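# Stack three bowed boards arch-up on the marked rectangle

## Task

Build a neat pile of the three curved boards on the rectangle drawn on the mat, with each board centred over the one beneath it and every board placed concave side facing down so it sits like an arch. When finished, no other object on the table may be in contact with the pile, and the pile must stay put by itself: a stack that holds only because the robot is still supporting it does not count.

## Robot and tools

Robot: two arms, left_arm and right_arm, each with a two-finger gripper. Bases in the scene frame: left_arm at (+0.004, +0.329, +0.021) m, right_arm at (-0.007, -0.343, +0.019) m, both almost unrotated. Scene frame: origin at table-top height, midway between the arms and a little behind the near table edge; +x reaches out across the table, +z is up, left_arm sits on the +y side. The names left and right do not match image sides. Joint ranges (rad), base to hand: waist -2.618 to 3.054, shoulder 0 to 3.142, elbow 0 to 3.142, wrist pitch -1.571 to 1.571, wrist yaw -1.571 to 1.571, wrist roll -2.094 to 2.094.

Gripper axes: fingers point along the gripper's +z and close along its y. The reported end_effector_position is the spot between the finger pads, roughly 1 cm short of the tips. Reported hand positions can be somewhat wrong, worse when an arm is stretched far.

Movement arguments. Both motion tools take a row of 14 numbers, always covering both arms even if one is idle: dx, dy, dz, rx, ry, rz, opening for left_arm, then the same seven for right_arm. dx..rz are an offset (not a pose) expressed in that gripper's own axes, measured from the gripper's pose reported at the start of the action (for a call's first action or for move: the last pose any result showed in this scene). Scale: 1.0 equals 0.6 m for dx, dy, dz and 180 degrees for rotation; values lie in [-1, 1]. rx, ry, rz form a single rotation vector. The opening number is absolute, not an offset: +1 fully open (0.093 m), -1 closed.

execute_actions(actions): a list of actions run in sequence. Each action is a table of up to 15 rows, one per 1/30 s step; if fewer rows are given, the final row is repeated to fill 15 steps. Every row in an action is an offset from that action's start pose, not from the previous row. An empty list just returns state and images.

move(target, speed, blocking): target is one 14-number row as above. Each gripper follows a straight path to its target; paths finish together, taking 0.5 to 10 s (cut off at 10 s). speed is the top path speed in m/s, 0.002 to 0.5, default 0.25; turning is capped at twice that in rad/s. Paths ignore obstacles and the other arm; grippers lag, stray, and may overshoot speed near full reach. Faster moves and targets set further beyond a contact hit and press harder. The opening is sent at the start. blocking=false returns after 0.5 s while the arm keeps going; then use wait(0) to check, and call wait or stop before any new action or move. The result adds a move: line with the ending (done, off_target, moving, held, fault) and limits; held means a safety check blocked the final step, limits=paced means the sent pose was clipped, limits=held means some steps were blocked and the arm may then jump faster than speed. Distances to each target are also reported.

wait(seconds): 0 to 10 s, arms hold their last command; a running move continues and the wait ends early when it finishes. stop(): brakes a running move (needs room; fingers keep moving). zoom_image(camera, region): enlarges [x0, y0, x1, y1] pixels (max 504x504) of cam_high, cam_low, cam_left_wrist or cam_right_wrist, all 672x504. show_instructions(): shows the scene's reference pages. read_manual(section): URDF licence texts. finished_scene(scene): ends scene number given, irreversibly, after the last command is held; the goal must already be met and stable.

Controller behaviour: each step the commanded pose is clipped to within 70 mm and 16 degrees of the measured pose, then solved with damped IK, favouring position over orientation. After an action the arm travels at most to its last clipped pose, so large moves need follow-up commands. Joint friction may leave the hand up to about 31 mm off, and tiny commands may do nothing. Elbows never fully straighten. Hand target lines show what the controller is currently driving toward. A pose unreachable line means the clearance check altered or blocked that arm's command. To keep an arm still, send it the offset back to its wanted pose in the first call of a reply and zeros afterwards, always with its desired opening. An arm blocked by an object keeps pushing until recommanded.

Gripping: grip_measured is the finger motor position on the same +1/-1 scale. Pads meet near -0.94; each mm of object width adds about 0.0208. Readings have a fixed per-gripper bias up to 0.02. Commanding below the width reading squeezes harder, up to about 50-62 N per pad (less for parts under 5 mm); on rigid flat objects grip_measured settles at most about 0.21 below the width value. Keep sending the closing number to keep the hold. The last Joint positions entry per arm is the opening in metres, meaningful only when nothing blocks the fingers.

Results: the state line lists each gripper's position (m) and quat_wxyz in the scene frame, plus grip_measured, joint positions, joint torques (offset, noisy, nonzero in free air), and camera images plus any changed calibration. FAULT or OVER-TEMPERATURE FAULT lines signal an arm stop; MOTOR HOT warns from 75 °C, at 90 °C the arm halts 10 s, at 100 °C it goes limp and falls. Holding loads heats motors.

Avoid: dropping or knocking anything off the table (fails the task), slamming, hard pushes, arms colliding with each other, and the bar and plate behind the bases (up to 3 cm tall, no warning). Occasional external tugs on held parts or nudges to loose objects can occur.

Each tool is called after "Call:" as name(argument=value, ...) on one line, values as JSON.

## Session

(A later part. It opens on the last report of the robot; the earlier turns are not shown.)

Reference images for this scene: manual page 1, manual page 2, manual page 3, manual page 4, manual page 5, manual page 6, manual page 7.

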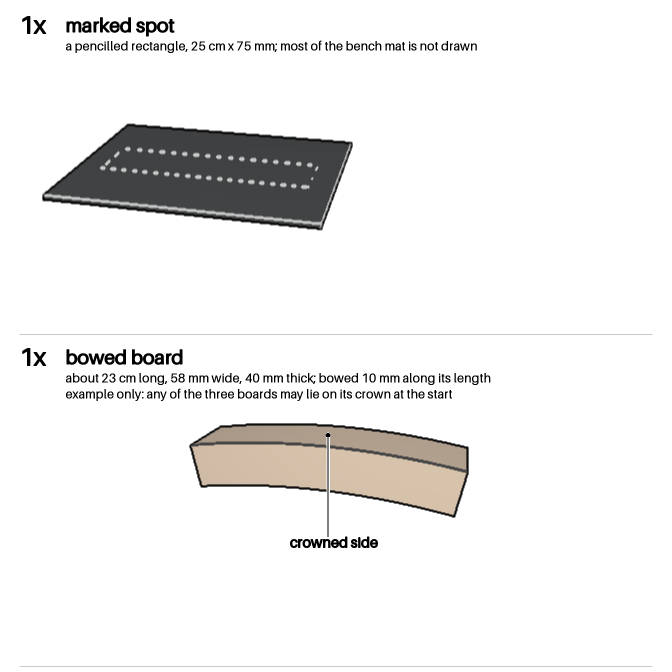

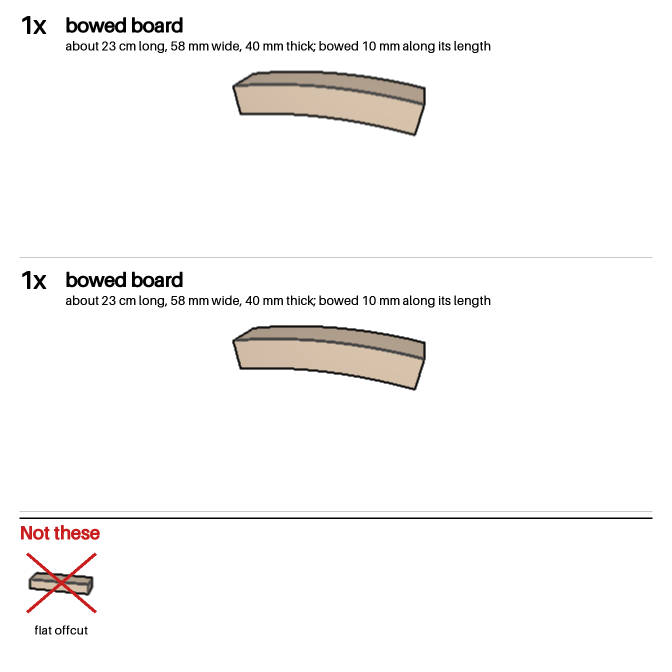

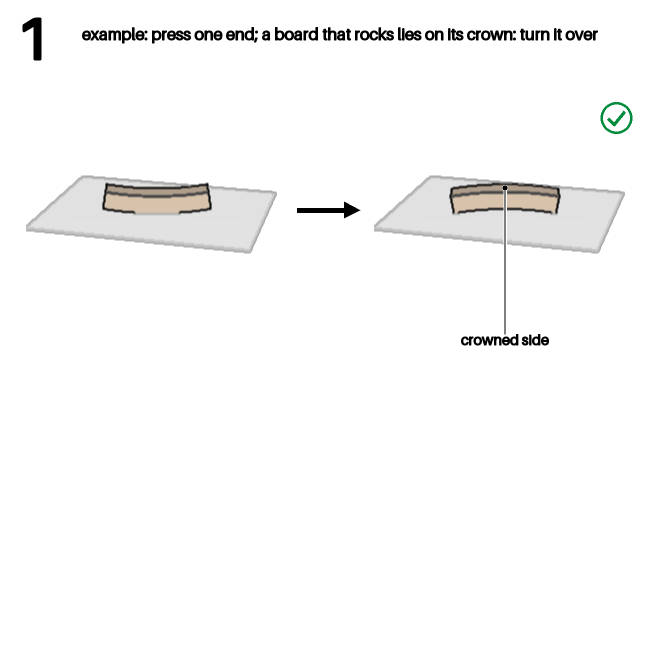

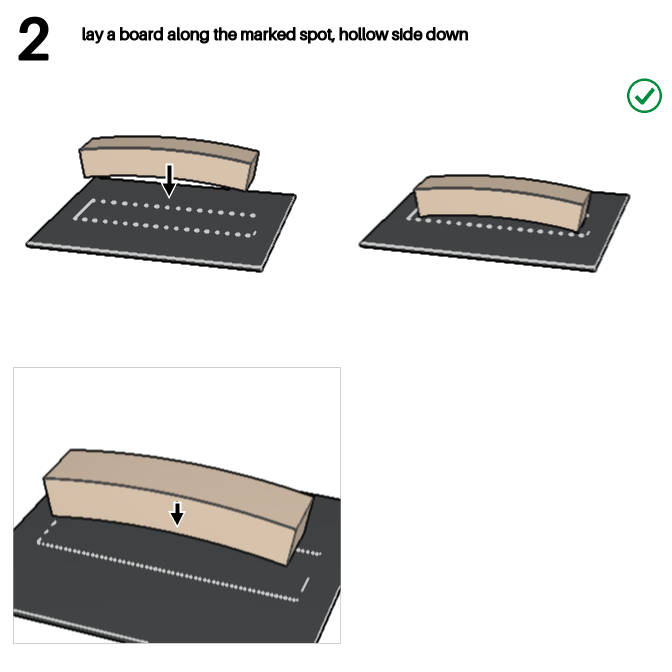

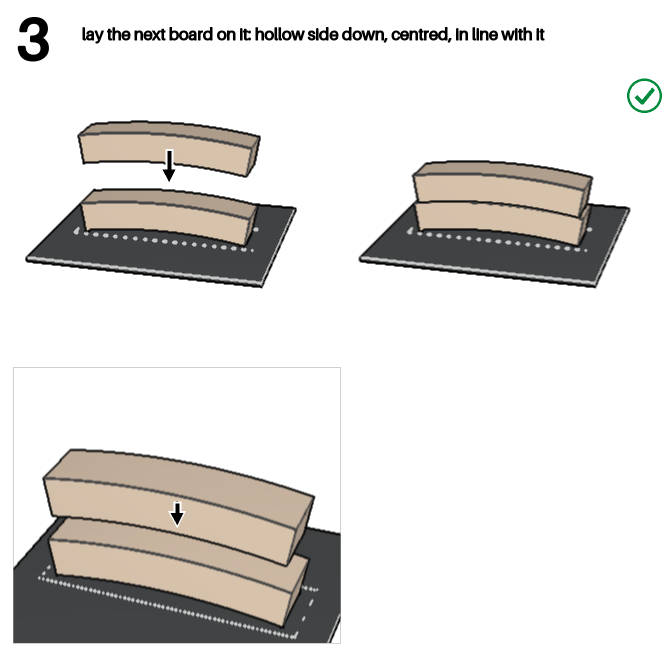

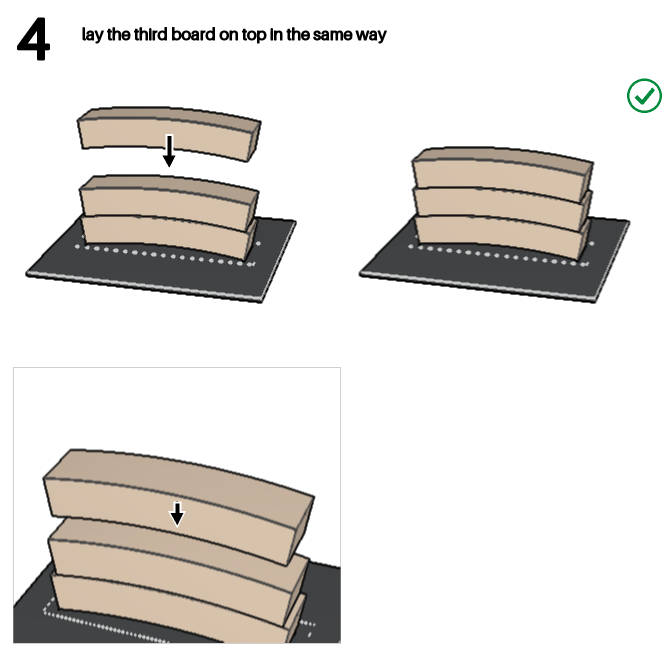

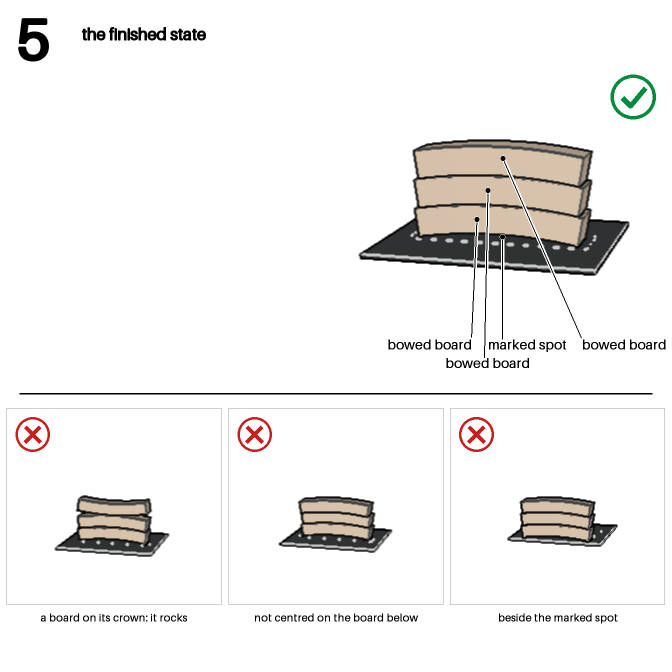

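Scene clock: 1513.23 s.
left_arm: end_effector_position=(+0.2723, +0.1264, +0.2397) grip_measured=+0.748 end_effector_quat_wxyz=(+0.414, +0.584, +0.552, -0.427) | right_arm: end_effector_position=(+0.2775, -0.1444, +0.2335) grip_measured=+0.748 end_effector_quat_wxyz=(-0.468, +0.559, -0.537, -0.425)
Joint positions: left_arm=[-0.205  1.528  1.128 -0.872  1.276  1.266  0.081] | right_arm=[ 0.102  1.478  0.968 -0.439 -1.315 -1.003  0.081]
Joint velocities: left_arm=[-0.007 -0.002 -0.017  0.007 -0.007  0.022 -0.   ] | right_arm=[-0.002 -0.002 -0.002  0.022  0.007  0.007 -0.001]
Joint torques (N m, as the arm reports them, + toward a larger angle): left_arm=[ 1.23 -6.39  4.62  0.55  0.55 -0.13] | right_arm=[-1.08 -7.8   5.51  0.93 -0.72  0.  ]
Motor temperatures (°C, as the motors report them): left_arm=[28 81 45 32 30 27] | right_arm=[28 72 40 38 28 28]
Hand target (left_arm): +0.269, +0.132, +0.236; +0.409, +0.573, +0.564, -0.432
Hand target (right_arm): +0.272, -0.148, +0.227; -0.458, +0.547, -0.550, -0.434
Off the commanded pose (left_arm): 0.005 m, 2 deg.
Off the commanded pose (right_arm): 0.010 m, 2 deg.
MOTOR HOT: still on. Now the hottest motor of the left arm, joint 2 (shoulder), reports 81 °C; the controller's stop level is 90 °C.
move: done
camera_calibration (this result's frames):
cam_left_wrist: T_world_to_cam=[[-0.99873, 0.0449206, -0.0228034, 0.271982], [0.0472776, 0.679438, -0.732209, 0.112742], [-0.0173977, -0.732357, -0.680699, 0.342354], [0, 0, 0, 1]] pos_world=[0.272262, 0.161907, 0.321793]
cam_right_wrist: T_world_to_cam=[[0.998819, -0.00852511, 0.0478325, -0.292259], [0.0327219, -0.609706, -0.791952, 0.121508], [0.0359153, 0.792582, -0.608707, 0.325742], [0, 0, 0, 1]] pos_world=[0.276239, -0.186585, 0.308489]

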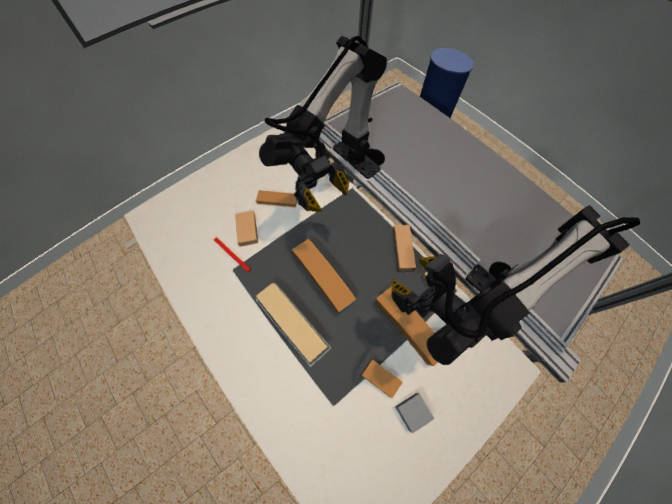

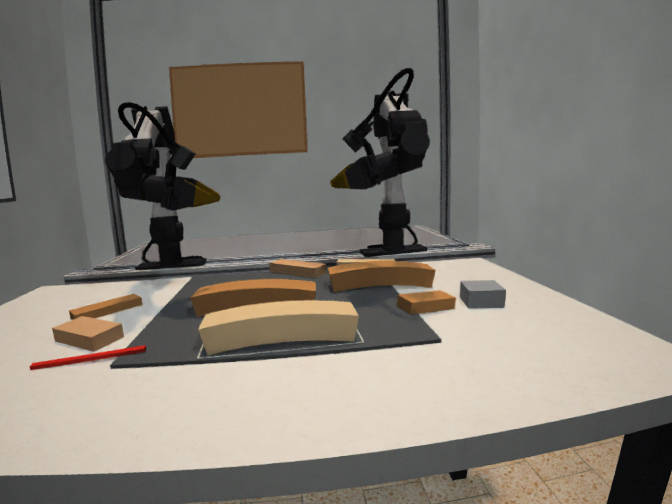

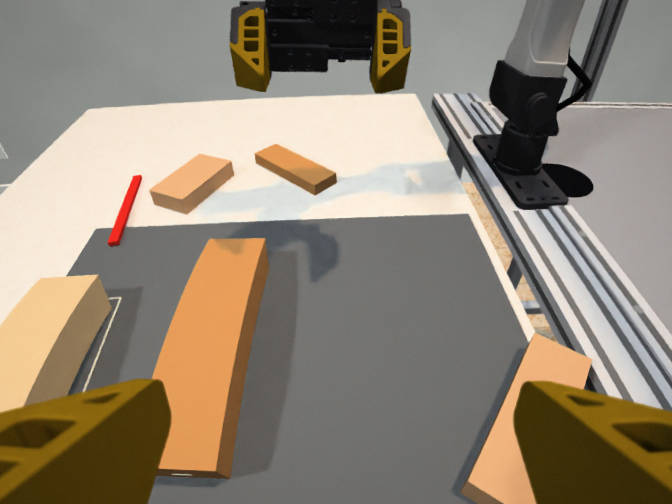

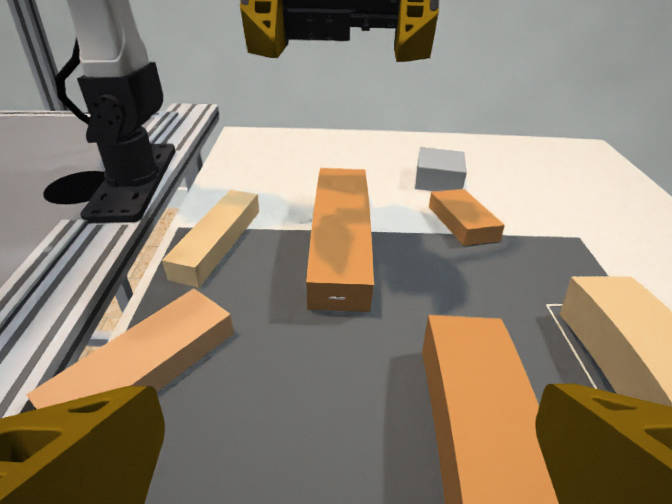

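Call:
wait(seconds=10)

Call:
wait(seconds=10)

Call:
wait(seconds=10)

Call:
wait(seconds=10)

Call:
wait(seconds=10)

Scene clock: 1525.80 s.
left_arm: end_effector_position=(+0.2723, +0.1264, +0.2396) grip_measured=+0.748 end_effector_quat_wxyz=(+0.414, +0.584, +0.552, -0.427) | right_arm: end_effector_position=(+0.2775, -0.1444, +0.2335) grip_measured=+0.748 end_effector_quat_wxyz=(-0.468, +0.558, -0.537, -0.425)
Joint positions: left_arm=[-0.205  1.528  1.128 -0.872  1.276  1.266  0.081] | right_arm=[ 0.102  1.478  0.968 -0.439 -1.315 -1.003  0.081]
Joint velocities: left_arm=[ 0.007 -0.002 -0.002  0.022  0.037 -0.007 -0.   ] | right_arm=[ 0.012 -0.022 -0.002 -0.051 -0.037 -0.022  0.   ]
Joint torques (N m, as the arm reports them, + toward a larger angle): left_arm=[ 1.39 -6.63  4.7   0.51  0.55 -0.19] | right_arm=[-1.1  -7.65  5.52  0.89 -0.67  0.08]
Motor temperatures (°C, as the motors report them): left_arm=[28 76 45 32 30 27] | right_arm=[28 66 39 37 28 28]
Hand target (left_arm): +0.269, +0.132, +0.236; +0.409, +0.573, +0.564, -0.432
Hand target (right_arm): +0.272, -0.148, +0.227; -0.458, +0.547, -0.550, -0.434
Off the commanded pose (left_arm): 0.005 m, 2 deg.
Off the commanded pose (right_arm): 0.010 m, 2 deg.
MOTOR HOT: still on. Now the hottest motor of the left arm, joint 2 (shoulder), reports 76 °C; the controller's stop level is 90 °C.
wait: 10.00 s; at rest from the start
camera_calibration (this result's frames):
cam_left_wrist: T_world_to_cam=[[-0.998752, 0.044805, -0.0220589, 0.271779], [0.0466543, 0.679492, -0.732198, 0.11289], [-0.0178173, -0.732314, -0.680734, 0.342466], [0, 0, 0, 1]] pos_world=[0.272275, 0.161907, 0.321781]
cam_right_wrist: T_world_to_cam=[[0.998853, -0.0086793, 0.0470862, -0.292117], [0.0320367, -0.609694, -0.791989, 0.121708], [0.0355821, 0.792589, -0.608717, 0.325838], [0, 0, 0, 1]] pos_world=[0.276289, -0.186586, 0.308489]

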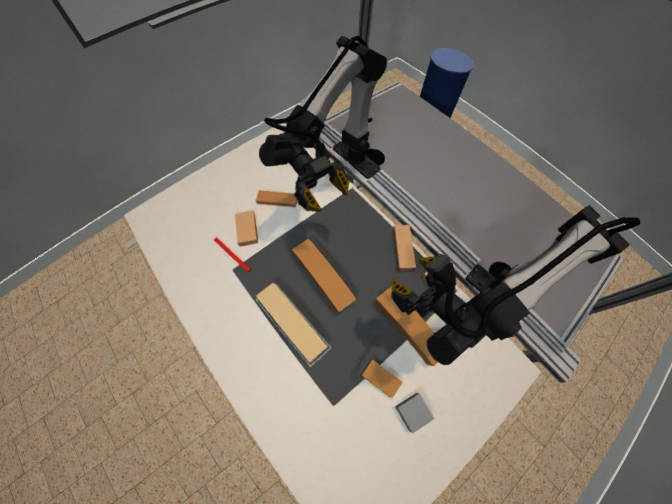

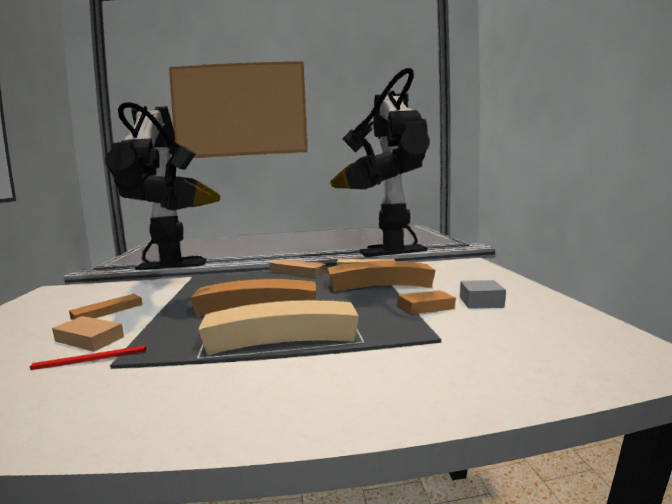

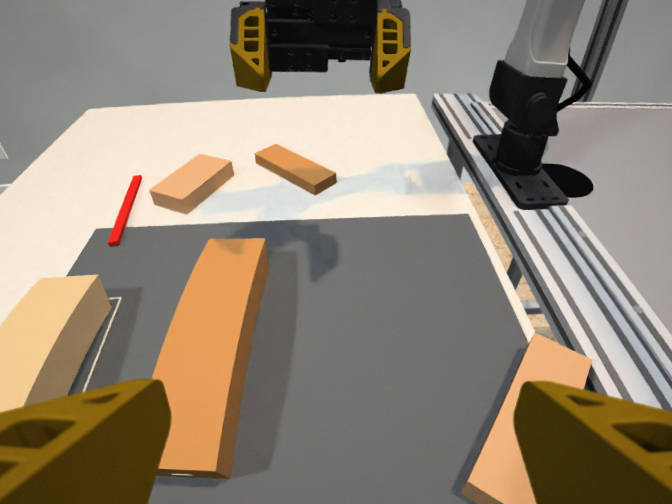

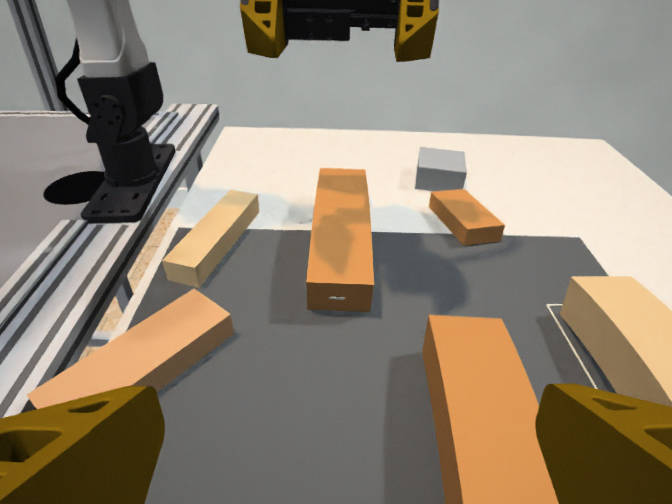

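Scene clock: 1535.80 s.
left_arm: end_effector_position=(+0.2723, +0.1264, +0.2396) grip_measured=+0.748 end_effector_quat_wxyz=(+0.414, +0.584, +0.552, -0.427) | right_arm: end_effector_position=(+0.2775, -0.1444, +0.2335) grip_measured=+0.748 end_effector_quat_wxyz=(-0.468, +0.558, -0.537, -0.425)
Joint positions: left_arm=[-0.205  1.528  1.128 -0.872  1.276  1.266  0.081] | right_arm=[ 0.102  1.478  0.968 -0.439 -1.315 -1.003  0.081]
Joint velocities: left_arm=[-0.002 -0.002 -0.012 -0.037  0.037 -0.022 -0.001] | right_arm=[-0.007 -0.002 -0.002  0.022 -0.007 -0.007 -0.001]
Joint torques (N m, as the arm reports them, + toward a larger angle): left_arm=[ 1.31 -6.55  4.79  0.55  0.54 -0.16] | right_arm=[-0.99 -7.71  5.52  0.93 -0.66  0.06]
Motor temperatures (°C, as the motors report them): left_arm=[28 72 44 32 30 27] | right_arm=[28 63 39 37 28 28]
Hand target (left_arm): +0.269, +0.132, +0.236; +0.409, +0.573, +0.564, -0.432
Hand target (right_arm): +0.272, -0.148, +0.227; -0.458, +0.547, -0.550, -0.434
Off the commanded pose (left_arm): 0.005 m, 2 deg.
Off the commanded pose (right_arm): 0.010 m, 2 deg.
MOTOR HOT: cleared. Now the hottest motor of the left arm, joint 2 (shoulder), reports 72 °C.
wait: 10.00 s; at rest by 0.17 s
camera_calibration (this result's frames):
cam_left_wrist: T_world_to_cam=[[-0.998752, 0.044805, -0.0220589, 0.271779], [0.0466543, 0.679492, -0.732198, 0.11289], [-0.0178173, -0.732314, -0.680734, 0.342466], [0, 0, 0, 1]] pos_world=[0.272275, 0.161907, 0.321781]
cam_right_wrist: T_world_to_cam=[[0.998853, -0.0086793, 0.0470862, -0.292117], [0.0320367, -0.609694, -0.791989, 0.121708], [0.0355821, 0.792589, -0.608717, 0.325838], [0, 0, 0, 1]] pos_world=[0.276289, -0.186586, 0.308489]

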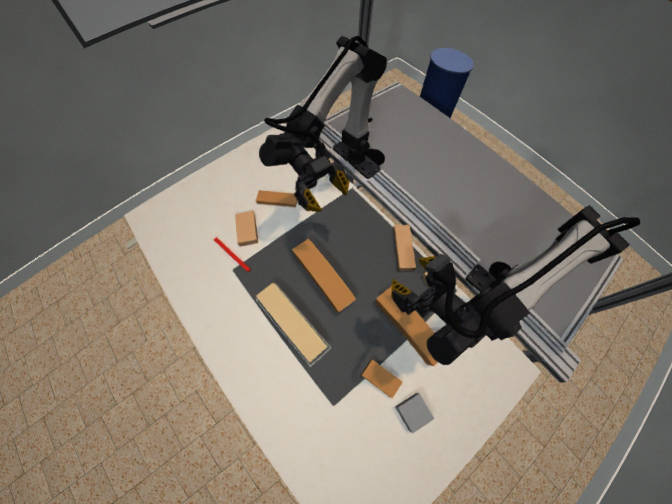

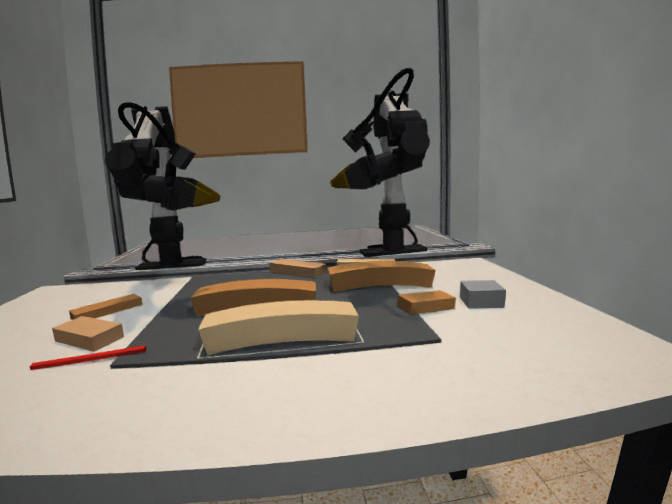

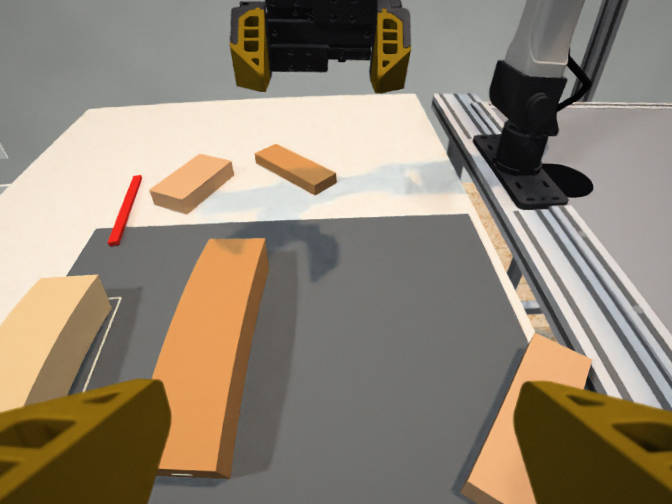

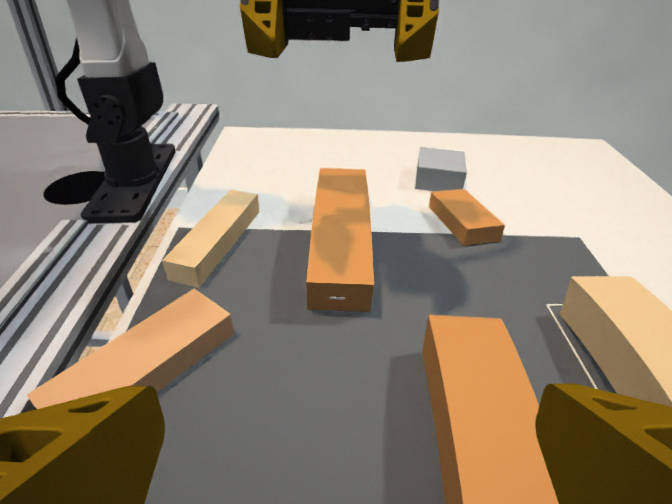

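Scene clock: 1545.80 s.
left_arm: end_effector_position=(+0.2723, +0.1264, +0.2396) grip_measured=+0.748 end_effector_quat_wxyz=(+0.414, +0.584, +0.552, -0.427) | right_arm: end_effector_position=(+0.2775, -0.1444, +0.2335) grip_measured=+0.748 end_effector_quat_wxyz=(-0.468, +0.558, -0.537, -0.425)
Joint positions: left_arm=[-0.205  1.528  1.128 -0.872  1.276  1.266  0.081] | right_arm=[ 0.102  1.478  0.968 -0.439 -1.315 -1.003  0.081]
Joint velocities: left_arm=[-0.012 -0.007  0.002  0.051 -0.051  0.051  0.   ] | right_arm=[ 0.007  0.002  0.007  0.051  0.022 -0.066 -0.   ]
Joint torques (N m, as the arm reports them, + toward a larger angle): left_arm=[ 1.38 -6.4   4.86  0.51  0.52 -0.16] | right_arm=[-1.08 -7.67  5.44  0.93 -0.72  0.03]
Motor temperatures (°C, as the motors report them): left_arm=[28 70 44 32 30 27] | right_arm=[28 61 39 36 28 28]
Hand target (left_arm): +0.269, +0.132, +0.236; +0.409, +0.573, +0.564, -0.432
Hand target (right_arm): +0.272, -0.148, +0.227; -0.458, +0.547, -0.550, -0.434
Off the commanded pose (left_arm): 0.005 m, 2 deg.
Off the commanded pose (right_arm): 0.010 m, 2 deg.
wait: 10.00 s; at rest by 0.17 s
camera_calibration (this result's frames):
cam_left_wrist: T_world_to_cam=[[-0.998752, 0.044805, -0.0220589, 0.271779], [0.0466543, 0.679492, -0.732198, 0.11289], [-0.0178173, -0.732314, -0.680734, 0.342466], [0, 0, 0, 1]] pos_world=[0.272275, 0.161907, 0.321781]
cam_right_wrist: T_world_to_cam=[[0.998853, -0.0086793, 0.0470862, -0.292117], [0.0320367, -0.609694, -0.791989, 0.121708], [0.0355821, 0.792589, -0.608717, 0.325838], [0, 0, 0, 1]] pos_world=[0.276289, -0.186586, 0.308489]

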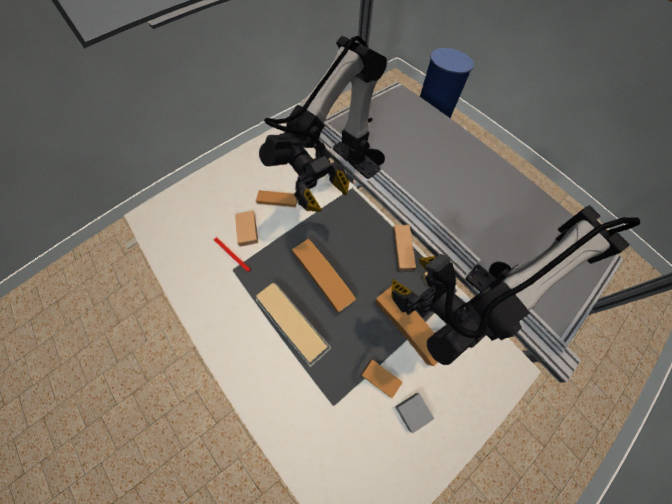

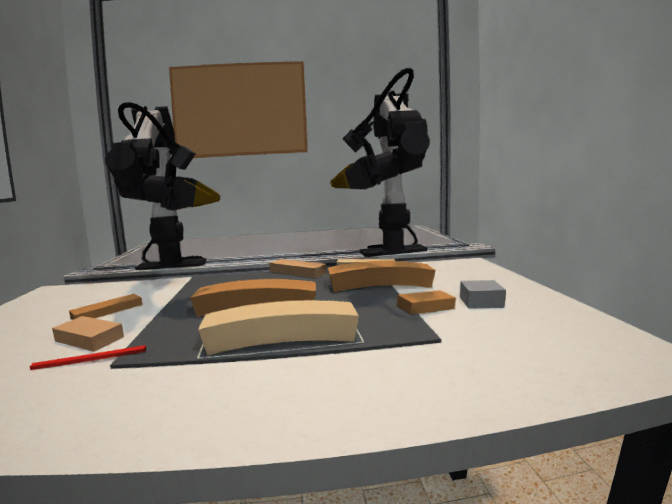

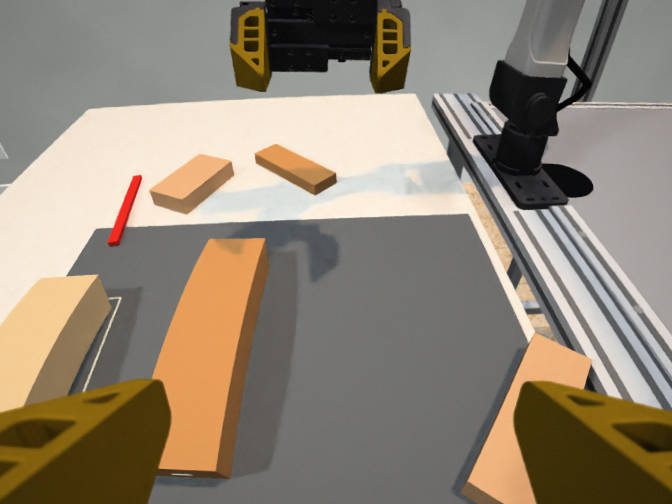

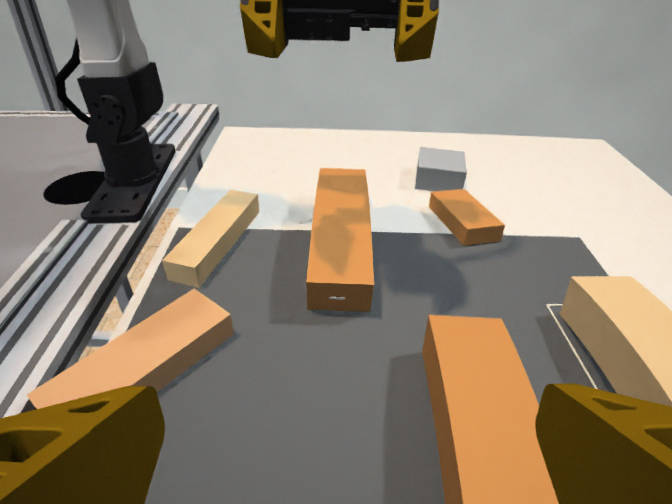

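Scene clock: 1555.80 s.
left_arm: end_effector_position=(+0.2723, +0.1264, +0.2396) grip_measured=+0.748 end_effector_quat_wxyz=(+0.414, +0.584, +0.552, -0.427) | right_arm: end_effector_position=(+0.2775, -0.1444, +0.2335) grip_measured=+0.748 end_effector_quat_wxyz=(-0.468, +0.558, -0.537, -0.425)
Joint positions: left_arm=[-0.205  1.528  1.128 -0.872  1.276  1.266  0.081] | right_arm=[ 0.102  1.478  0.968 -0.439 -1.315 -1.003  0.081]
Joint velocities: left_arm=[-0.002  0.007  0.002 -0.051  0.007 -0.007 -0.   ] | right_arm=[-0.002 -0.007 -0.017  0.022 -0.022 -0.051 -0.   ]
Joint torques (N m, as the arm reports them, + toward a larger angle): left_arm=[ 1.19 -6.54  4.65  0.57  0.54 -0.17] | right_arm=[-1.09 -7.79  5.4   0.92 -0.66  0.03]
Motor temperatures (°C, as the motors report them): left_arm=[28 68 44 32 30 27] | right_arm=[28 59 39 36 28 28]
Hand target (left_arm): +0.269, +0.132, +0.236; +0.409, +0.573, +0.564, -0.432
Hand target (right_arm): +0.272, -0.148, +0.227; -0.458, +0.547, -0.550, -0.434
Off the commanded pose (left_arm): 0.005 m, 2 deg.
Off the commanded pose (right_arm): 0.010 m, 2 deg.
wait: 10.00 s; at rest by 0.17 s
camera_calibration (this result's frames):
cam_left_wrist: T_world_to_cam=[[-0.998752, 0.044805, -0.0220589, 0.271779], [0.0466543, 0.679492, -0.732198, 0.11289], [-0.0178173, -0.732314, -0.680734, 0.342466], [0, 0, 0, 1]] pos_world=[0.272275, 0.161907, 0.321781]
cam_right_wrist: T_world_to_cam=[[0.998853, -0.0086793, 0.0470862, -0.292117], [0.0320367, -0.609694, -0.791989, 0.121708], [0.0355821, 0.792589, -0.608717, 0.325838], [0, 0, 0, 1]] pos_world=[0.276289, -0.186586, 0.308489]

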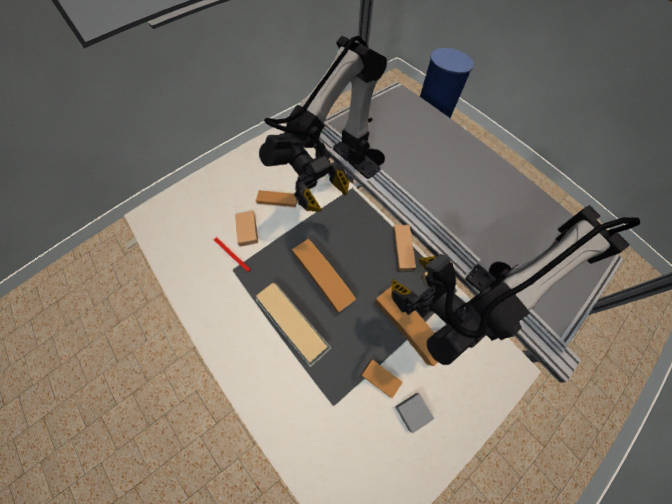

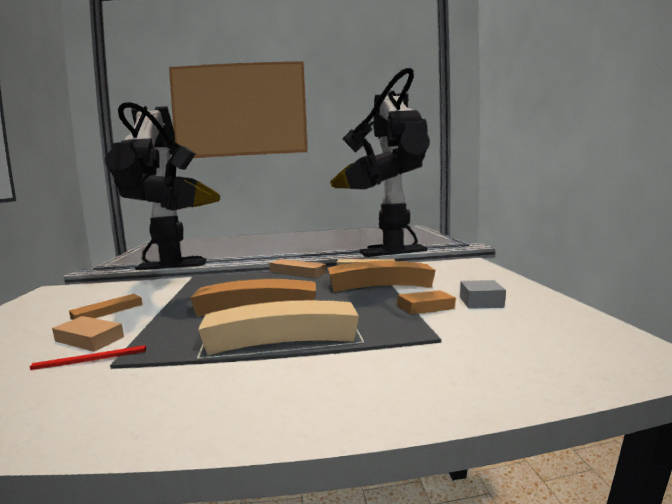

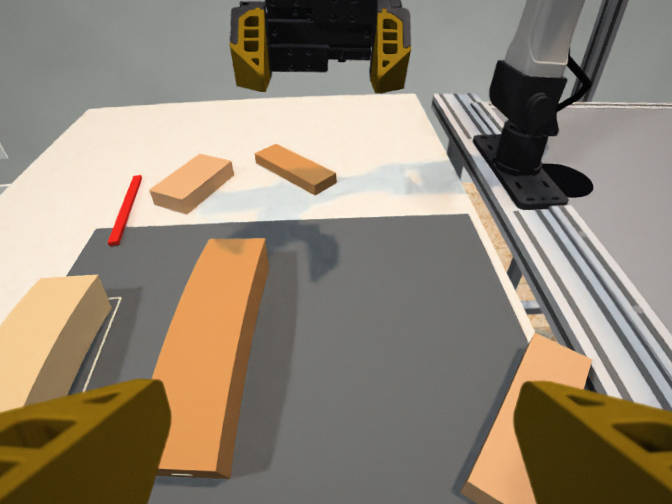

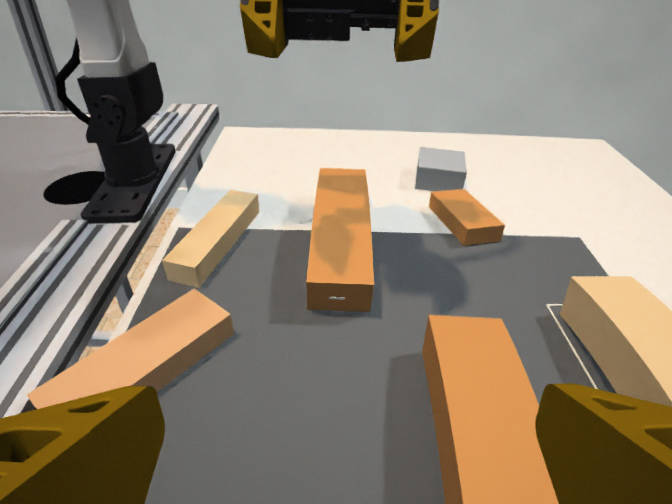

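Scene clock: 1565.80 s.
left_arm: end_effector_position=(+0.2723, +0.1264, +0.2396) grip_measured=+0.748 end_effector_quat_wxyz=(+0.414, +0.584, +0.552, -0.427) | right_arm: end_effector_position=(+0.2775, -0.1444, +0.2335) grip_measured=+0.748 end_effector_quat_wxyz=(-0.468, +0.558, -0.537, -0.425)
Joint positions: left_arm=[-0.205  1.528  1.128 -0.872  1.276  1.266  0.081] | right_arm=[ 0.102  1.478  0.968 -0.439 -1.315 -1.003  0.081]
Joint velocities: left_arm=[ 0.007 -0.007 -0.012 -0.037  0.066  0.022 -0.   ] | right_arm=[ 0.007 -0.002 -0.007  0.022 -0.037 -0.007 -0.001]
Joint torques (N m, as the arm reports them, + toward a larger angle): left_arm=[ 1.36 -6.54  4.89  0.53  0.51 -0.11] | right_arm=[-1.05 -7.54  5.31  0.9  -0.67  0.06]
Motor temperatures (°C, as the motors report them): left_arm=[28 66 43 32 30 27] | right_arm=[28 58 38 36 28 28]
Hand target (left_arm): +0.269, +0.132, +0.236; +0.409, +0.573, +0.564, -0.432
Hand target (right_arm): +0.272, -0.148, +0.227; -0.458, +0.547, -0.550, -0.434
Off the commanded pose (left_arm): 0.005 m, 2 deg.
Off the commanded pose (right_arm): 0.010 m, 2 deg.
wait: 10.00 s; at rest by 0.17 s
camera_calibration (this result's frames):
cam_left_wrist: T_world_to_cam=[[-0.998752, 0.044805, -0.0220589, 0.271779], [0.0466543, 0.679492, -0.732198, 0.11289], [-0.0178173, -0.732314, -0.680734, 0.342466], [0, 0, 0, 1]] pos_world=[0.272275, 0.161907, 0.321781]
cam_right_wrist: T_world_to_cam=[[0.998853, -0.0086793, 0.0470862, -0.292117], [0.0320367, -0.609694, -0.791989, 0.121708], [0.0355821, 0.792589, -0.608717, 0.325838], [0, 0, 0, 1]] pos_world=[0.276289, -0.186586, 0.308489]

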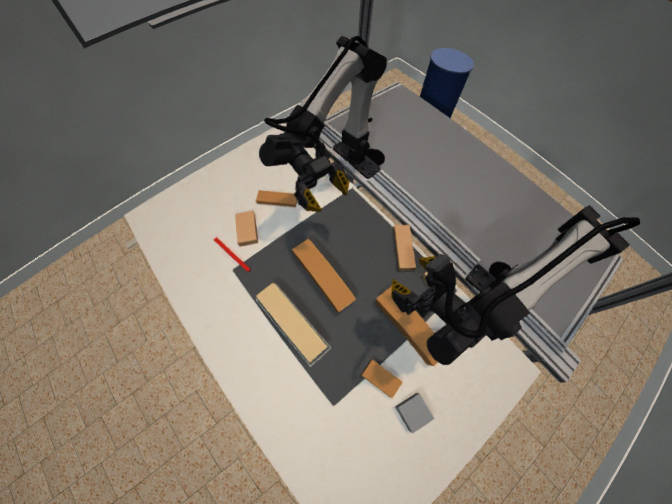

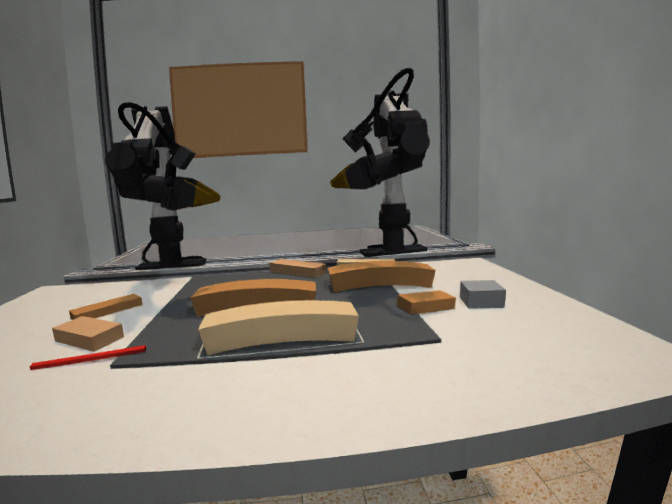

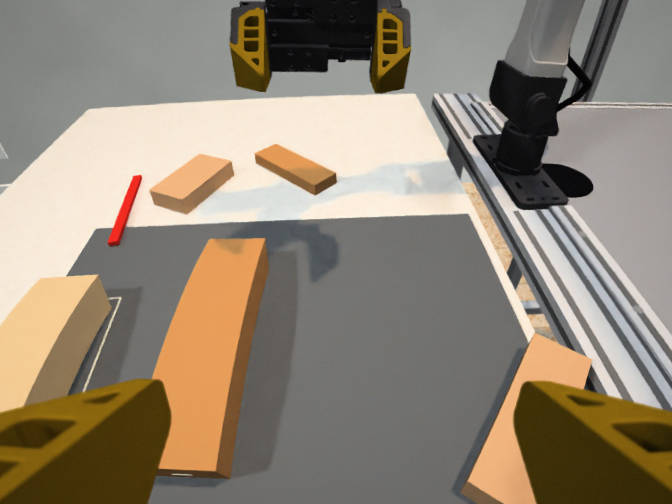

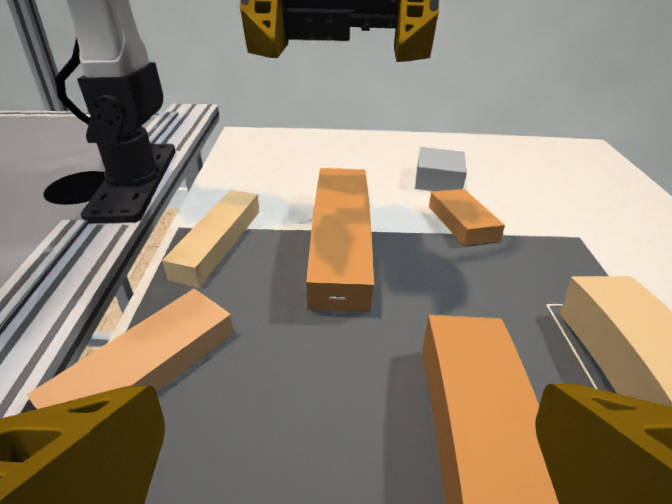

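Call:
move(target=[0.182,0.182,0.209,-0.014,-0.015,-0.007,0.75,0.193,-0.174,0.077,-0.003,0,0.015,0.75], speed=0.12)

Scene clock: 1571.70 s.
left_arm: end_effector_position=(+0.3709, +0.0404, +0.0936) grip_measured=+0.748 end_effector_quat_wxyz=(+0.420, +0.551, +0.571, -0.440) | right_arm: end_effector_position=(+0.3882, -0.1302, +0.1224) grip_measured=+0.748 end_effector_quat_wxyz=(-0.459, +0.546, -0.549, -0.435)
Joint positions: left_arm=[-0.396  2.101  1.072  0.347  1.17   0.595  0.081] | right_arm=[ 0.102  2.067  1.199 -0.076 -1.315 -0.953  0.081]
Joint velocities: left_arm=[ 0.012  0.012 -0.002 -0.022  0.051 -0.066  0.   ] | right_arm=[-0.017 -0.012 -0.007 -0.037 -0.037 -0.037  0.   ]
Joint torques (N m, as the arm reports them, + toward a larger angle): left_arm=[-0.7  -9.04  7.32  1.45  0.24 -0.12] | right_arm=[ 0.7  -9.95  7.56  1.16 -0.65  0.07]
Motor temperatures (°C, as the motors report them): left_arm=[28 65 43 32 30 27] | right_arm=[28 57 39 36 28 28]
Hand target (left_arm): +0.378, +0.034, +0.102; +0.435, +0.559, +0.558, -0.432
Hand target (right_arm): +0.390, -0.125, +0.117; -0.455, +0.548, -0.548, -0.439
Off the commanded pose (left_arm): 0.012 m, 3 deg.
Off the commanded pose (right_arm): 0.008 m, 1 deg.
move: off_target (left_arm)
camera_calibration (this result's frames):
cam_left_wrist: T_world_to_cam=[[-0.999558, -0.00801318, 0.0286423, 0.368554], [-0.0268707, 0.656134, -0.754166, 0.0900711], [-0.0127499, -0.754602, -0.656059, 0.178479], [0, 0, 0, 1]] pos_world=[0.373087, 0.0785355, 0.174465]
cam_right_wrist: T_world_to_cam=[[0.999817, -0.0185656, 0.00453342, -0.393767], [-0.00768644, -0.607828, -0.794032, 0.0547678], [0.0174972, 0.793852, -0.607859, 0.250015], [0, 0, 0, 1]] pos_world=[0.389741, -0.172496, 0.197246]

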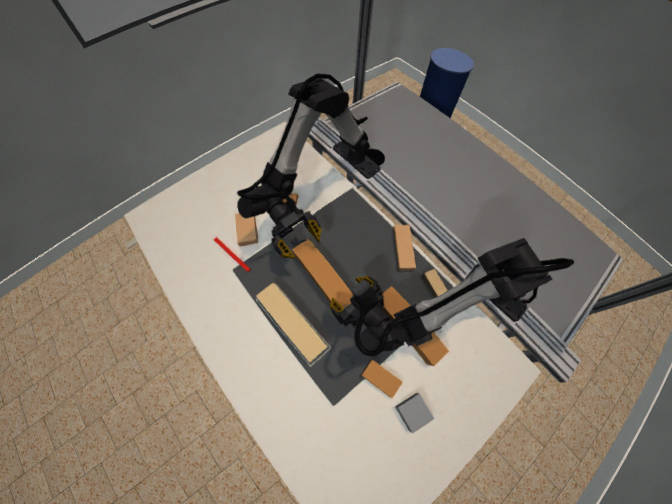

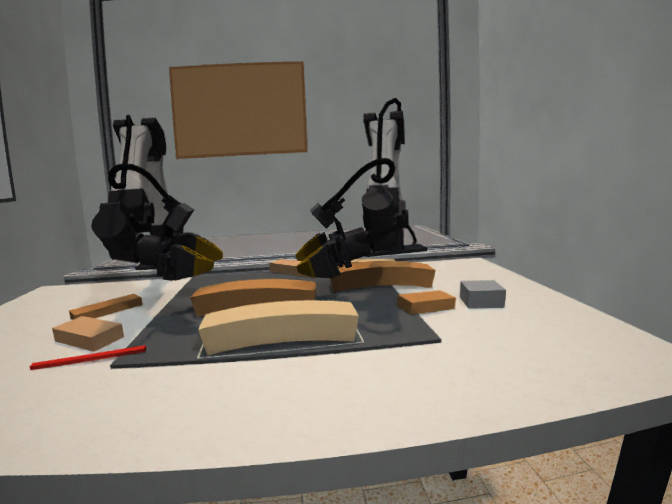

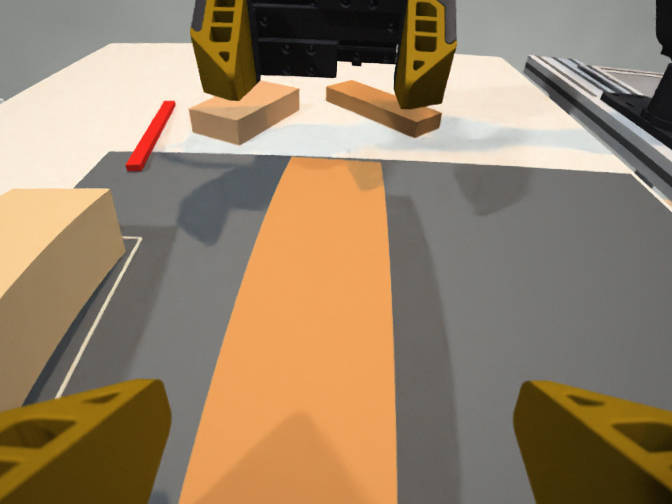

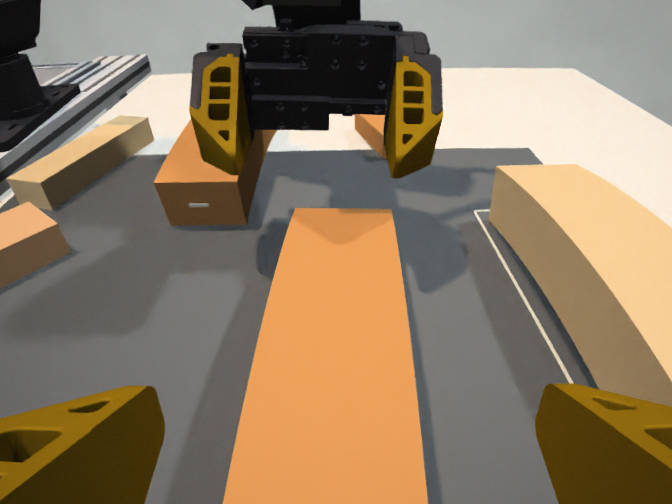

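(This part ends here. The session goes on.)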